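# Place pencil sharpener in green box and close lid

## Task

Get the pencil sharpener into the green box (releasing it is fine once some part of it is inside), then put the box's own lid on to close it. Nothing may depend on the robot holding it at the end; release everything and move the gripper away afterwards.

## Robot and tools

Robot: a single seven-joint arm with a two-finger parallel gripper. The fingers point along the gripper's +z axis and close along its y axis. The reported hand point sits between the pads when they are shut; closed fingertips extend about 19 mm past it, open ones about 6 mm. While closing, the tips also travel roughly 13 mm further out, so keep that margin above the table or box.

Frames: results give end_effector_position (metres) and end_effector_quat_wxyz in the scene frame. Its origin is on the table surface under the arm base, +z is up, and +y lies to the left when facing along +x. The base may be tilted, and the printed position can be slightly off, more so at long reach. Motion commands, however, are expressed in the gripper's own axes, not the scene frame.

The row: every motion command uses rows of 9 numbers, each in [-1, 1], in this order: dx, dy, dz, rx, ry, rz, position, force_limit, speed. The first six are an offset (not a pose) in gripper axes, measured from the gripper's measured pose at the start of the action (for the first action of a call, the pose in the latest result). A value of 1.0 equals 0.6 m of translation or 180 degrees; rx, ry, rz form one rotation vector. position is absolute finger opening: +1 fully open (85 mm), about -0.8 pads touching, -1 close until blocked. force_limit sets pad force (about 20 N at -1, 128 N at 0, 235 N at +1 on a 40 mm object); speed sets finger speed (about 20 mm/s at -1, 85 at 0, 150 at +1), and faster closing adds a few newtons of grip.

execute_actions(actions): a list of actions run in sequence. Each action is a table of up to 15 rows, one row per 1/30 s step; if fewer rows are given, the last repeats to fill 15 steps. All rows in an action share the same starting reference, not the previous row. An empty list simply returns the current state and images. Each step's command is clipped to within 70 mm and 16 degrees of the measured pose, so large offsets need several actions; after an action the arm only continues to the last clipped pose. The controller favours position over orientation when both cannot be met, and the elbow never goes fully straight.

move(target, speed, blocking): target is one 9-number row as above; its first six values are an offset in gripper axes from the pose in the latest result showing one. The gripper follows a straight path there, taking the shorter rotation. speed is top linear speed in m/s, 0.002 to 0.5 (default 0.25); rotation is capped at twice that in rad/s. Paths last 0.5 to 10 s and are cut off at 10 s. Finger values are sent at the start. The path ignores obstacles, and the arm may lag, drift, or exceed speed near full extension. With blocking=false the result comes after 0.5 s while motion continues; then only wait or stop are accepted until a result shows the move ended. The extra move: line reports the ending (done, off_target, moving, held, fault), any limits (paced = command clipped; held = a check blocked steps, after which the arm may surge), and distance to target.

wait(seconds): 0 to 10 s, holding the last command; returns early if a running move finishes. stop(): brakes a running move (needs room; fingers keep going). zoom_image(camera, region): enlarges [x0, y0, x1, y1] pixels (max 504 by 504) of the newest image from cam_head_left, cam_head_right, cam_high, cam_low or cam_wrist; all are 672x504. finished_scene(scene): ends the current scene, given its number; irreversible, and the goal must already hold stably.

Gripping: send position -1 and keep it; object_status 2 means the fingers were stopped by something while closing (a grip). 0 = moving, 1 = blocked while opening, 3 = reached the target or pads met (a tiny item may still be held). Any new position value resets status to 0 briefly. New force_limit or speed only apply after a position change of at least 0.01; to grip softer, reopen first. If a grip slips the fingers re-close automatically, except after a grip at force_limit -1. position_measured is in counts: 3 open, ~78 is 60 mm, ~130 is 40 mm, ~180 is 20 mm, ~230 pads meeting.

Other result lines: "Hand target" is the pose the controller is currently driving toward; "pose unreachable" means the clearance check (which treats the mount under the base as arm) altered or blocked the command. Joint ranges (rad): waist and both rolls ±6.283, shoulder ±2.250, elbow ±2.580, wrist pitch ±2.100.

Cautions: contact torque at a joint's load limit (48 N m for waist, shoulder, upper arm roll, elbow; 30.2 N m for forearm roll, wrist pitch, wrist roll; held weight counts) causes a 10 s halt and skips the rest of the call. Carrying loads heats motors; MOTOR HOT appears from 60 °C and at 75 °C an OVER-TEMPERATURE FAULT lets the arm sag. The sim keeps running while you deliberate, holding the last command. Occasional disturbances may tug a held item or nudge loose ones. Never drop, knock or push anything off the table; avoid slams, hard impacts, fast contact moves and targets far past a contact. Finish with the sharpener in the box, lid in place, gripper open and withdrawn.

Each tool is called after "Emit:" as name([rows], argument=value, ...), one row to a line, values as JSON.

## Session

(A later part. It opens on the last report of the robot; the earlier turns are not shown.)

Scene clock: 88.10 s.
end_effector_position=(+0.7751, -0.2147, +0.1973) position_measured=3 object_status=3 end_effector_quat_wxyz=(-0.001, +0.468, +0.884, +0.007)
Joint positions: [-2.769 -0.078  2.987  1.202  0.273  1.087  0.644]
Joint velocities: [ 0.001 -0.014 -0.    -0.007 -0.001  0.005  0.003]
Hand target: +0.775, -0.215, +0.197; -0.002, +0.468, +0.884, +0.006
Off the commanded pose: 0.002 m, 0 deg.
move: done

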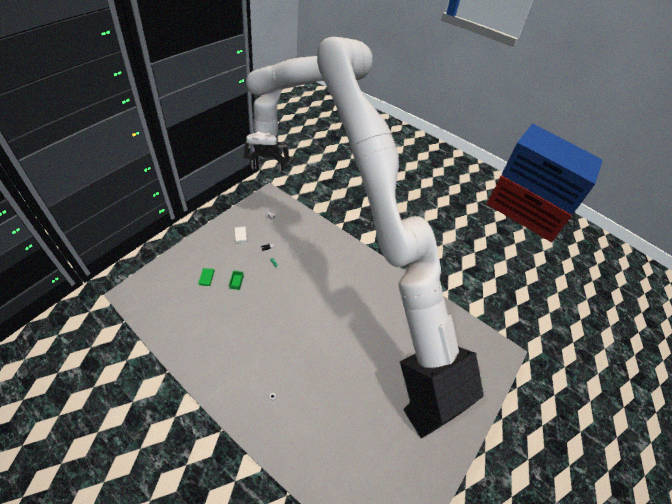

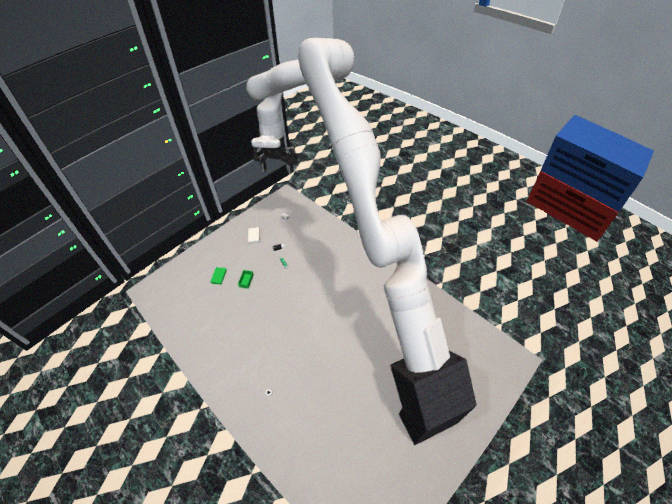

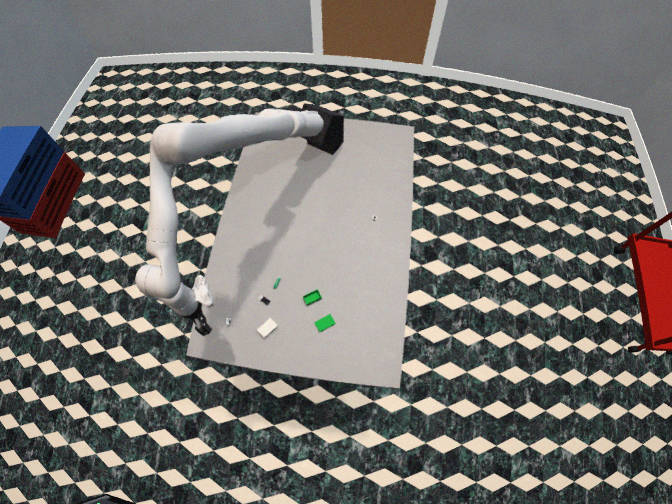

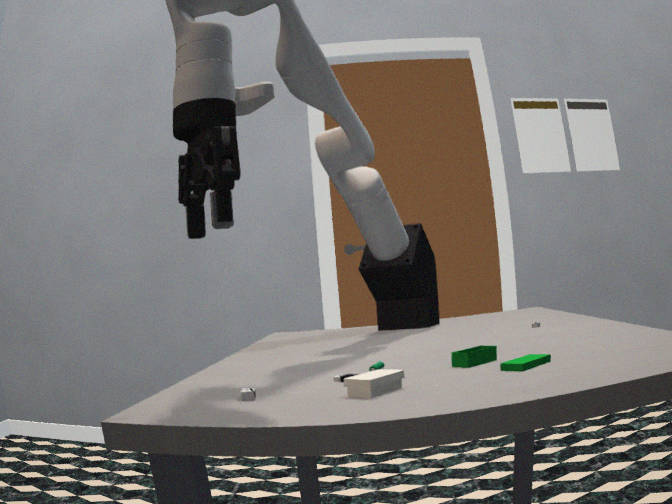

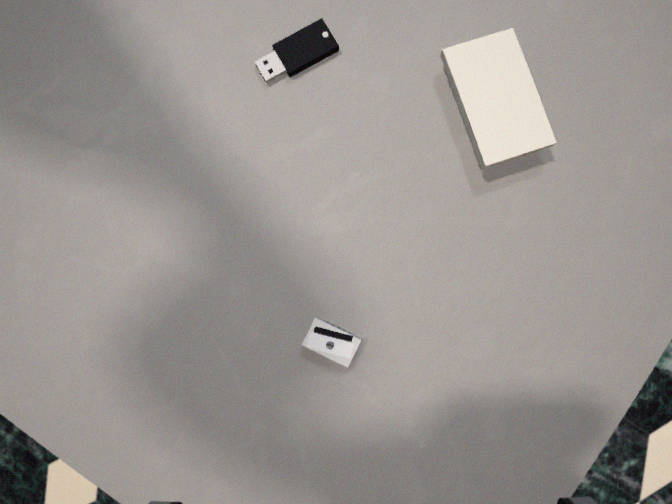

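Emit:
move(target=[0.025,-0.013,0.22,0,0,-0.389,1,-0.6,0], speed=0.15)

Scene clock: 103.33 s.
end_effector_position=(+0.7606, -0.2053, +0.0655) position_measured=3 object_status=3 end_effector_quat_wxyz=(+0.003, -0.123, +0.992, +0.006)
Joint positions: [-2.658 -0.245  2.882  1.334  0.376  0.803  1.775]
Joint velocities: [ 0.002 -0.002  0.    -0.001 -0.001 -0.002  0.003]
Hand target: +0.761, -0.205, +0.065; +0.003, -0.123, +0.992, +0.006
Off the commanded pose: 0.000 m, 0 deg.
move: done

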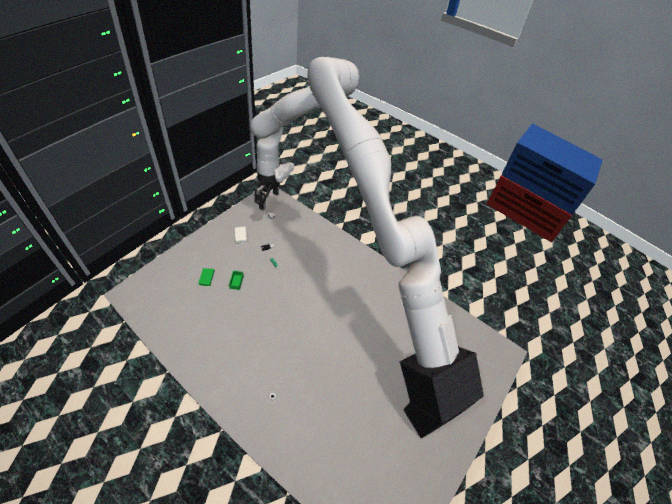

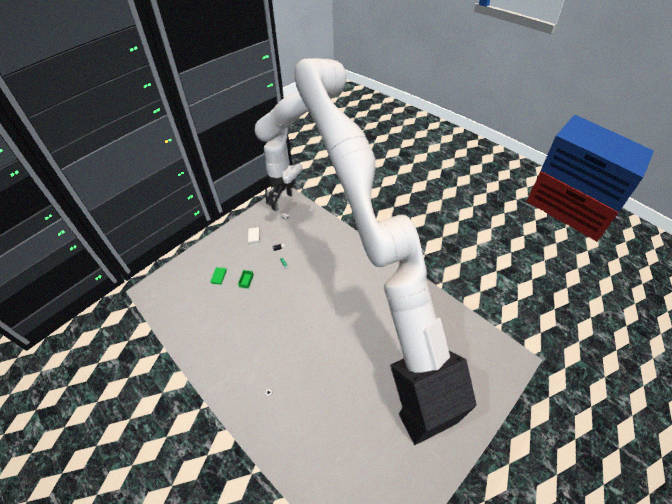

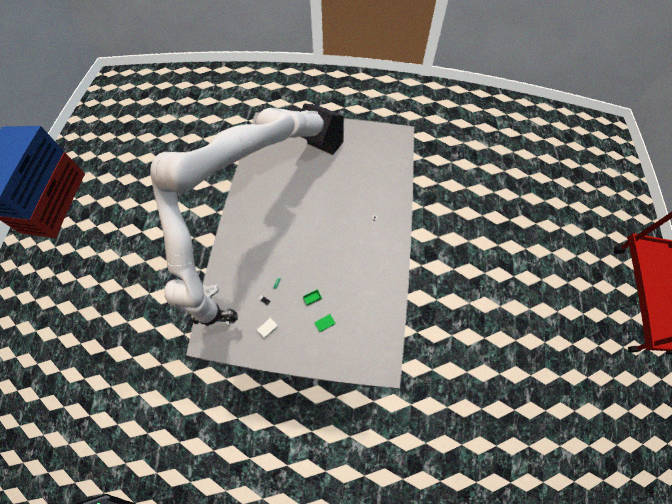

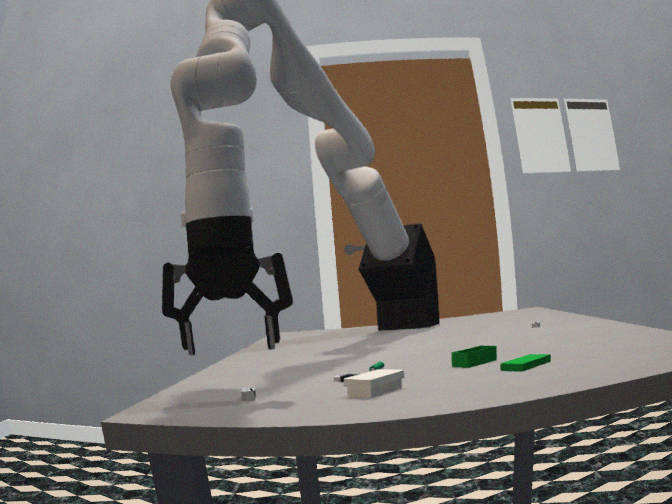

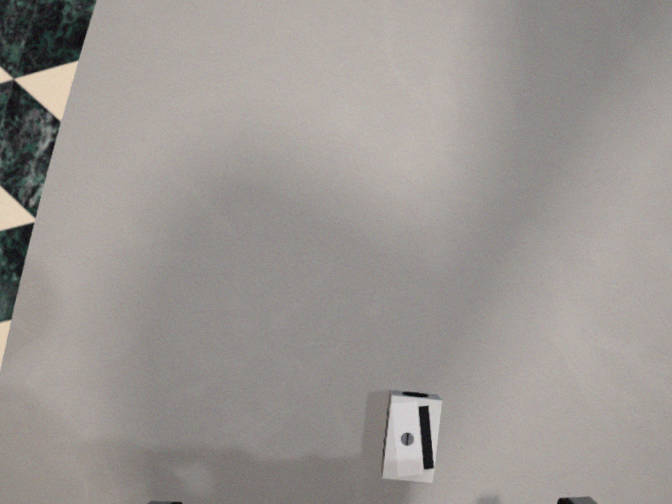

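Emit:
move(target=[0.007,0.027,0.07,0,0,0,0.2,-0.6,0], speed=0.06)

Emit:
move(target=[0,0,0,0,0,0,-1,-0.5,-0.5])

Emit:
move(target=[0,0,-0.12,0,0,0,-1,-0.5,-0.5], speed=0.08)

Scene clock: 112.90 s.
end_effector_position=(+0.7527, -0.1904, +0.0237) position_measured=104 object_status=3 end_effector_quat_wxyz=(+0.003, -0.123, +0.992, +0.005)
Joint positions: [-2.693 -0.308  2.905  1.371  0.436  0.716  1.705]
Joint velocities: [-0.002 -0.001 -0.001 -0.    -0.    -0.001 -0.001]
Hand target: +0.753, -0.190, +0.024; +0.003, -0.123, +0.992, +0.006
Off the commanded pose: 0.000 m, 0 deg.
move: done

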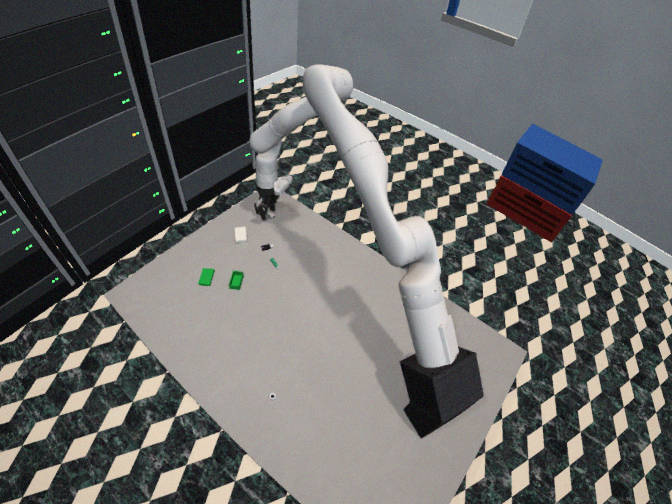

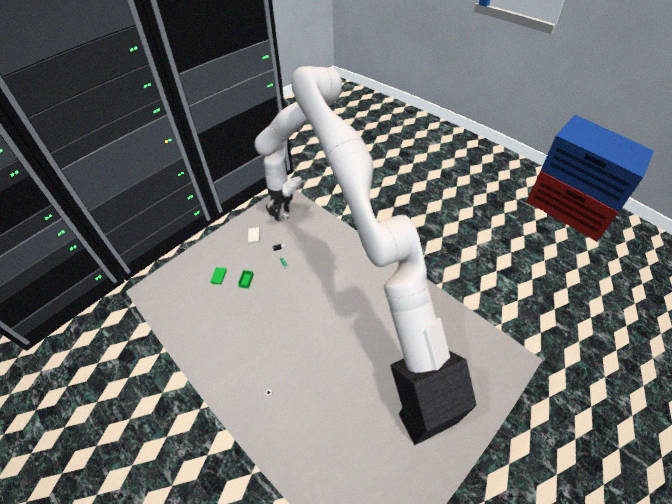

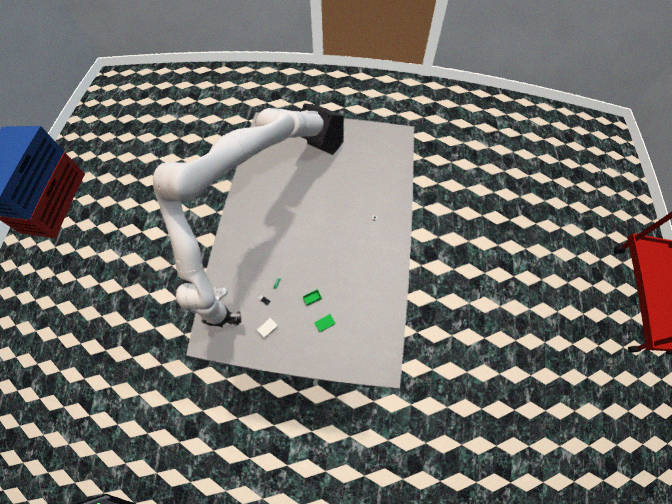

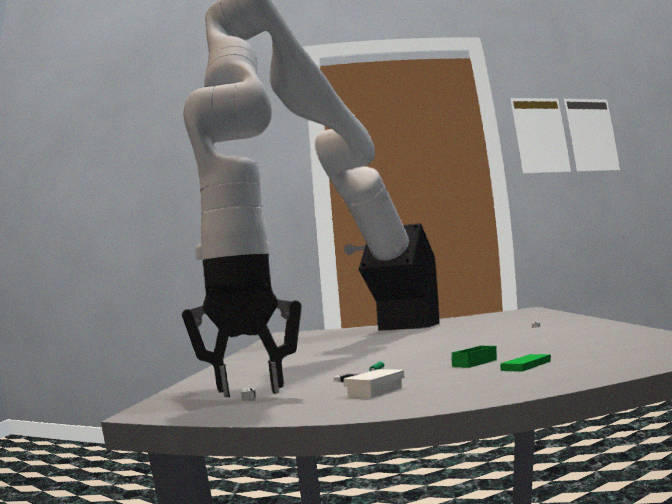

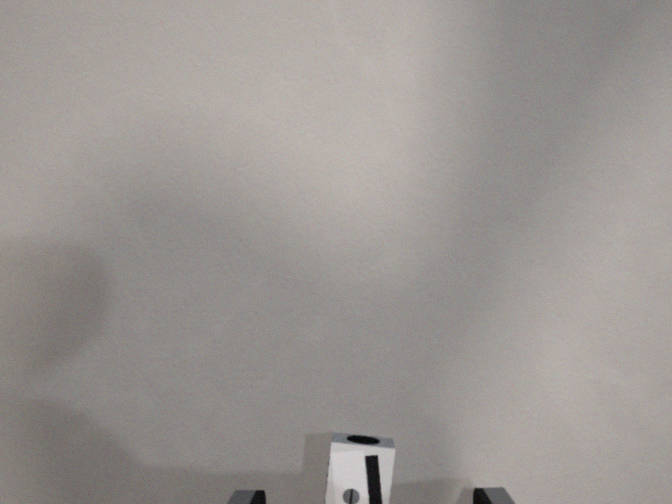

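Scene clock: 113.87 s.
end_effector_position=(+0.7528, -0.1905, +0.0239) position_measured=200 object_status=0 end_effector_quat_wxyz=(+0.003, -0.123, +0.992, +0.005)
Joint positions: [-2.693 -0.308  2.904  1.371  0.436  0.716  1.705]
Joint velocities: [ 0.     0.001 -0.    -0.001  0.    -0.001  0.   ]
Hand target: +0.753, -0.190, +0.024; +0.003, -0.123, +0.992, +0.005
Off the commanded pose: 0.000 m, 0 deg.
move: done

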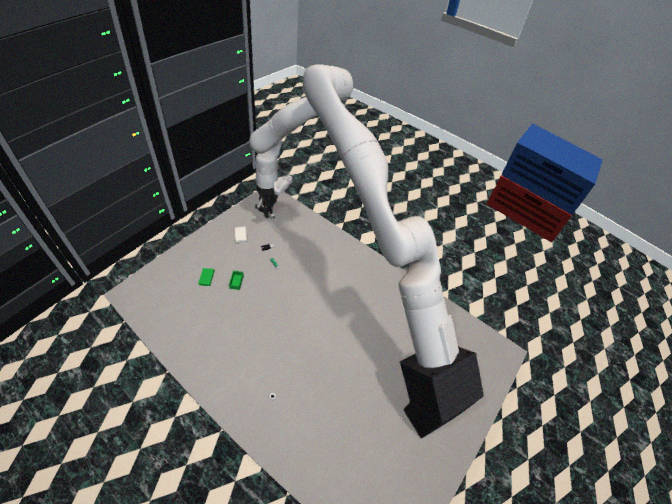

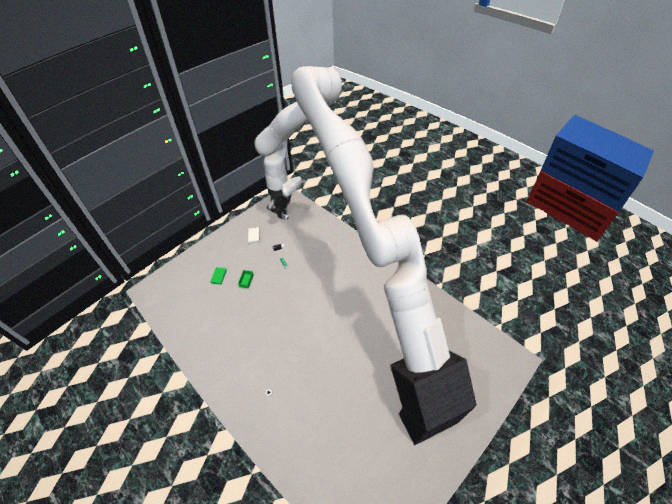

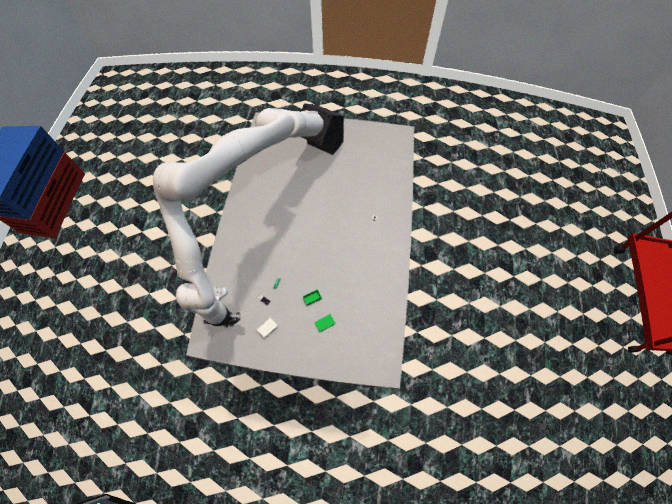

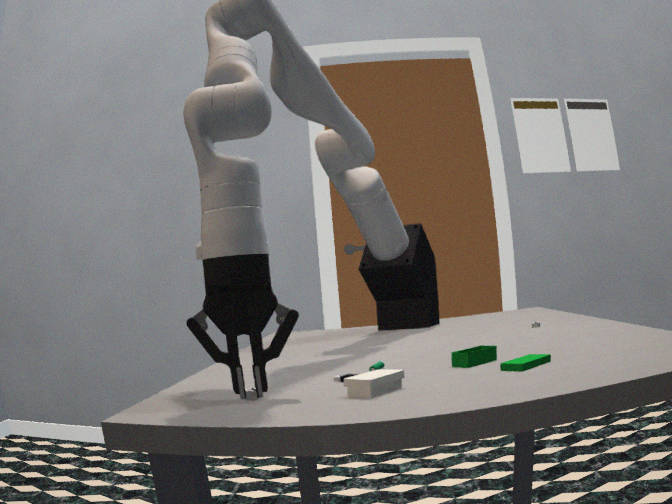

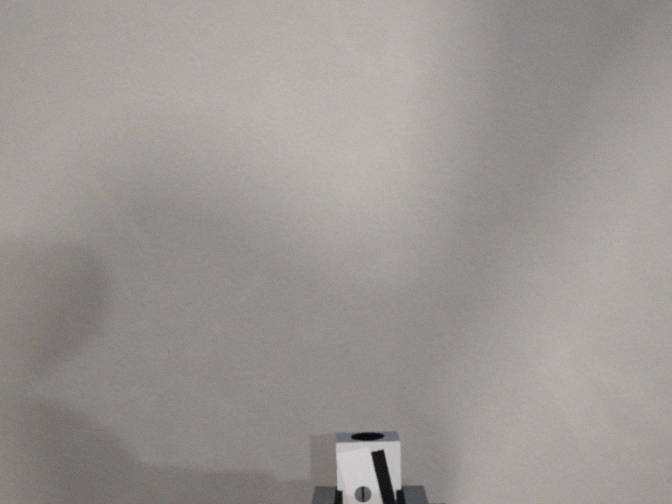

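Scene clock: 115.07 s.
end_effector_position=(+0.7524, -0.1911, +0.0956) position_measured=200 object_status=2 end_effector_quat_wxyz=(+0.003, -0.123, +0.992, +0.006)
Joint positions: [-2.688 -0.179  2.883  1.383  0.383  0.829  1.74 ]
Joint velocities: [ 0.001  0.005 -0.     0.     0.     0.001 -0.001]
Hand target: +0.752, -0.191, +0.096; +0.003, -0.123, +0.992, +0.006
Off the commanded pose: 0.000 m, 0 deg.
move: done

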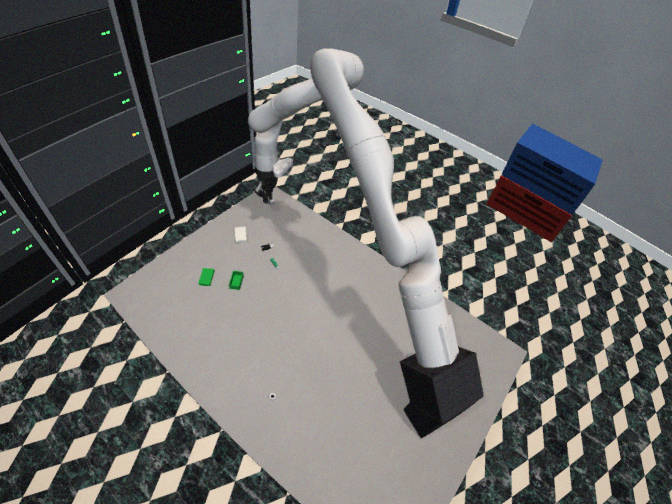

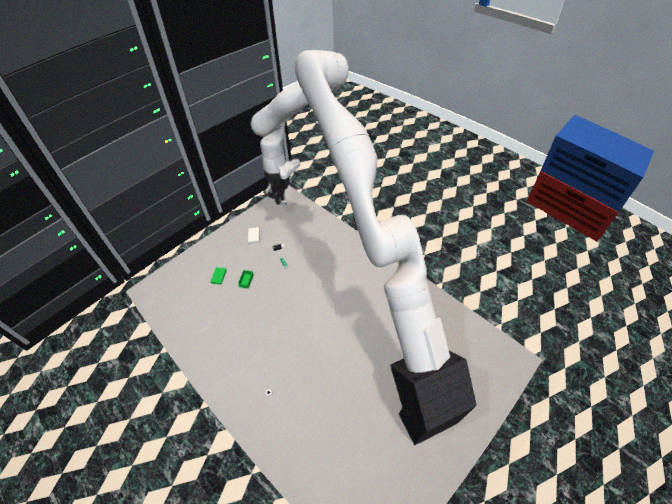

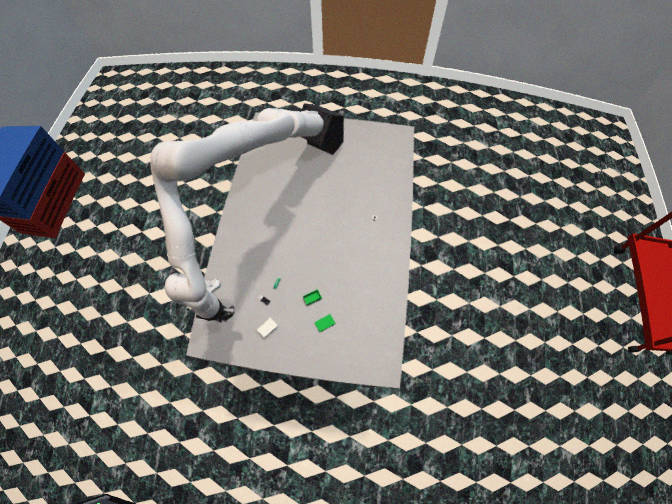

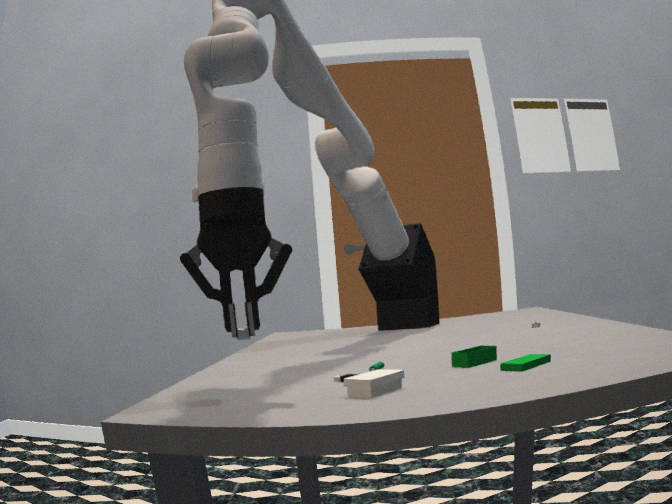

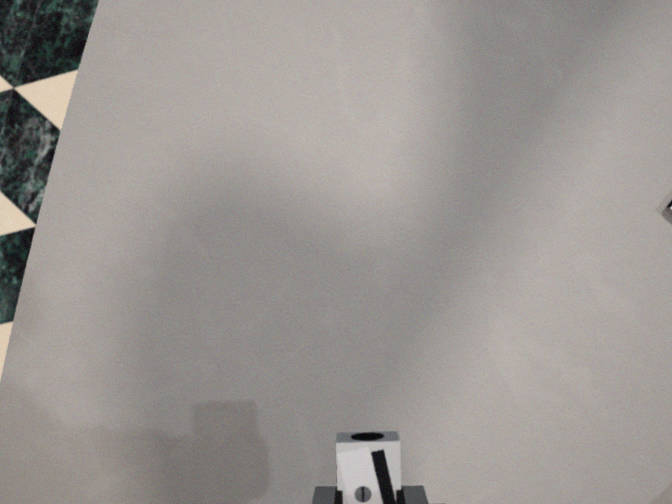

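Emit:
move(target=[0.1,0.477,0.03,0,0,0.389,-1,-0.5,-0.5], speed=0.2)

Scene clock: 128.43 s.
end_effector_position=(+0.6231, +0.0706, +0.0798) position_measured=200 object_status=2 end_effector_quat_wxyz=(-0.002, +0.469, +0.883, +0.005)
Joint positions: [-3.381 -0.273  2.977  1.833  1.052  0.792 -0.626]
Joint velocities: [-0.006 -0.004 -0.005  0.001  0.005  0.002 -0.008]
Hand target: +0.623, +0.071, +0.080; -0.002, +0.469, +0.883, +0.005
Off the commanded pose: 0.002 m, 0 deg.
move: done

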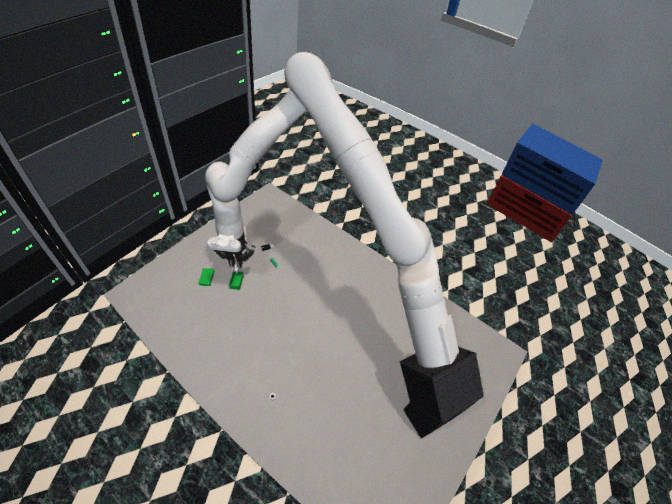

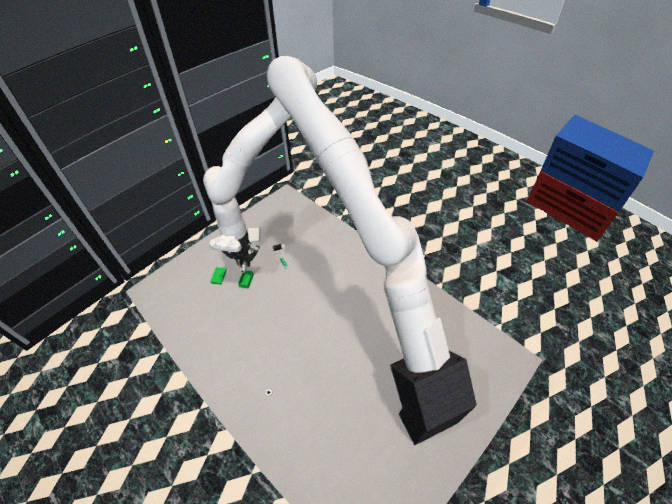

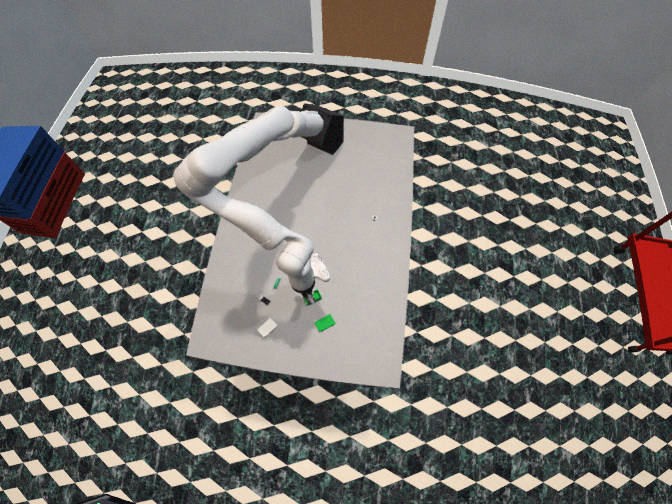

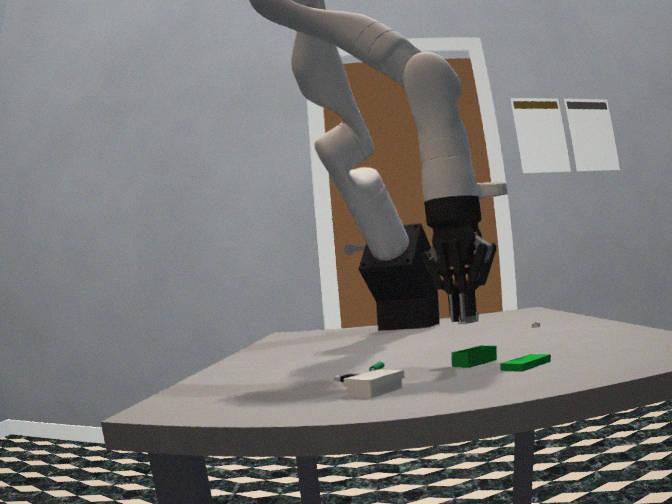

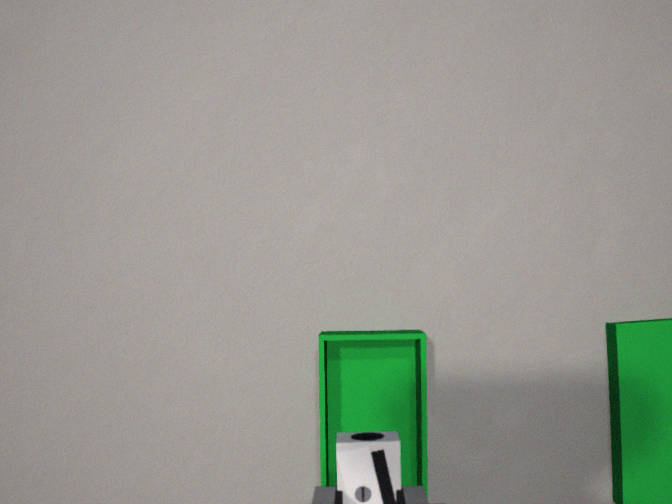

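Emit:
move(target=[0,0.002,0.062,0,0,0,-1,-0.5,-0.5], speed=0.04)

Emit:
zoom_image(camera="cam_low", region=[380, 250, 560, 400])

Scene clock: 135.77 s.
end_effector_position=(+0.6244, +0.0715, +0.0428) position_measured=200 object_status=2 end_effector_quat_wxyz=(-0.002, +0.469, +0.883, +0.005)
Joint positions: [-3.356 -0.343  3.005  1.821  1.115  0.724 -0.668]
Joint velocities: [ 0.    -0.004  0.001  0.    -0.    -0.002  0.   ]
Hand target: +0.624, +0.072, +0.043; -0.002, +0.469, +0.883, +0.005
Off the commanded pose: 0.000 m, 0 deg.
move: done

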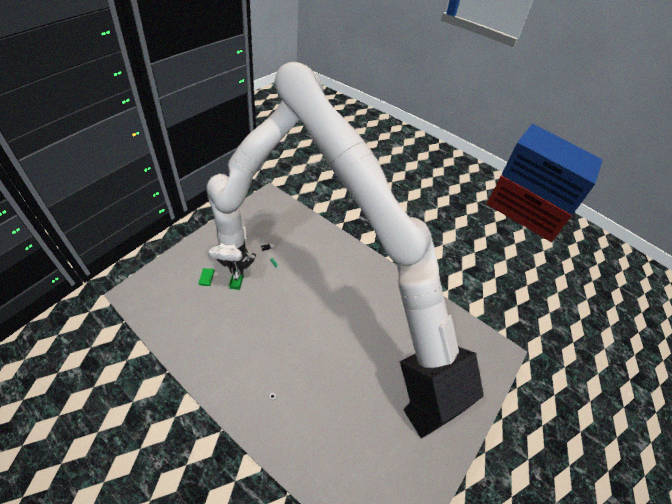

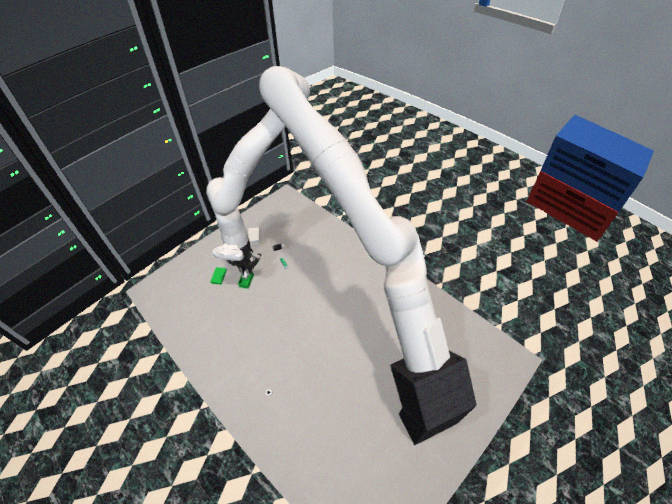

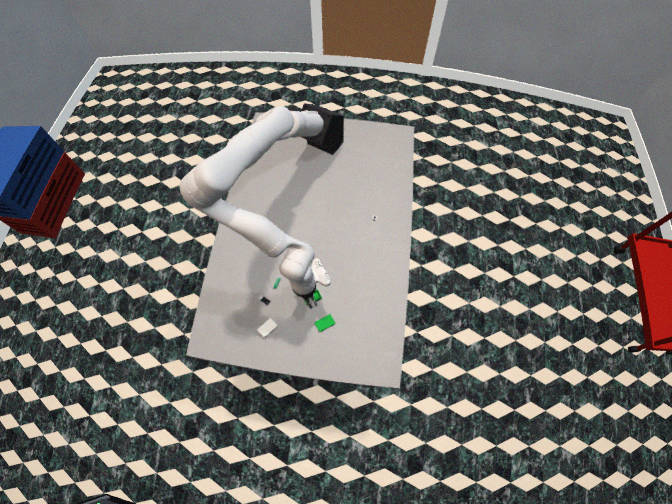

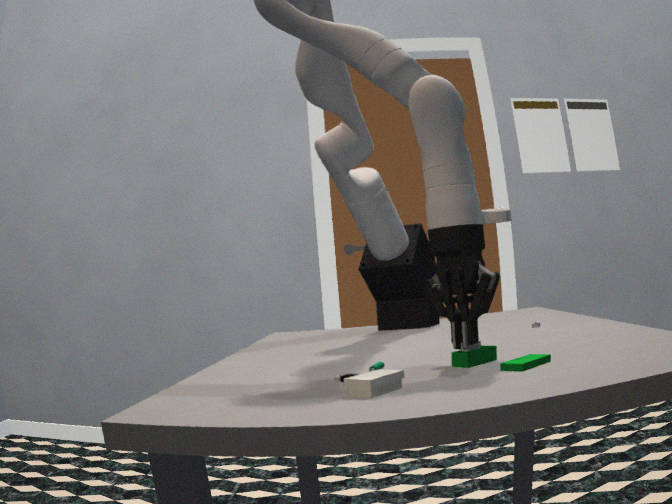

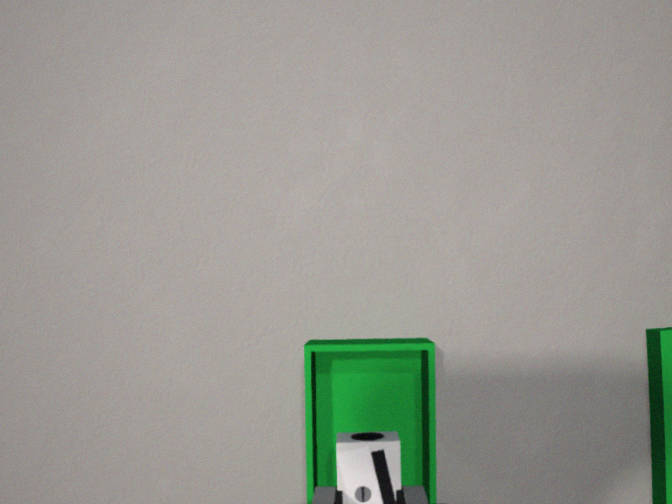

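Region (380, 250, 560, 400) of cam_low's 672x504 image, scaled by 2.800, with more detail than that image has.

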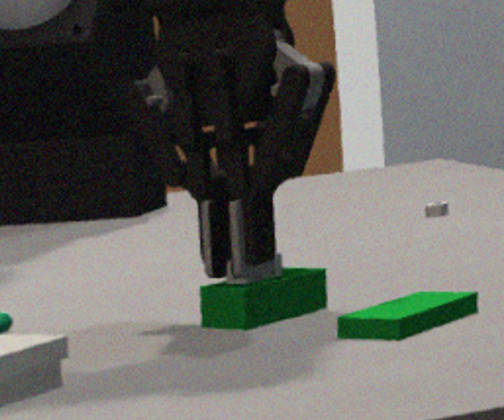

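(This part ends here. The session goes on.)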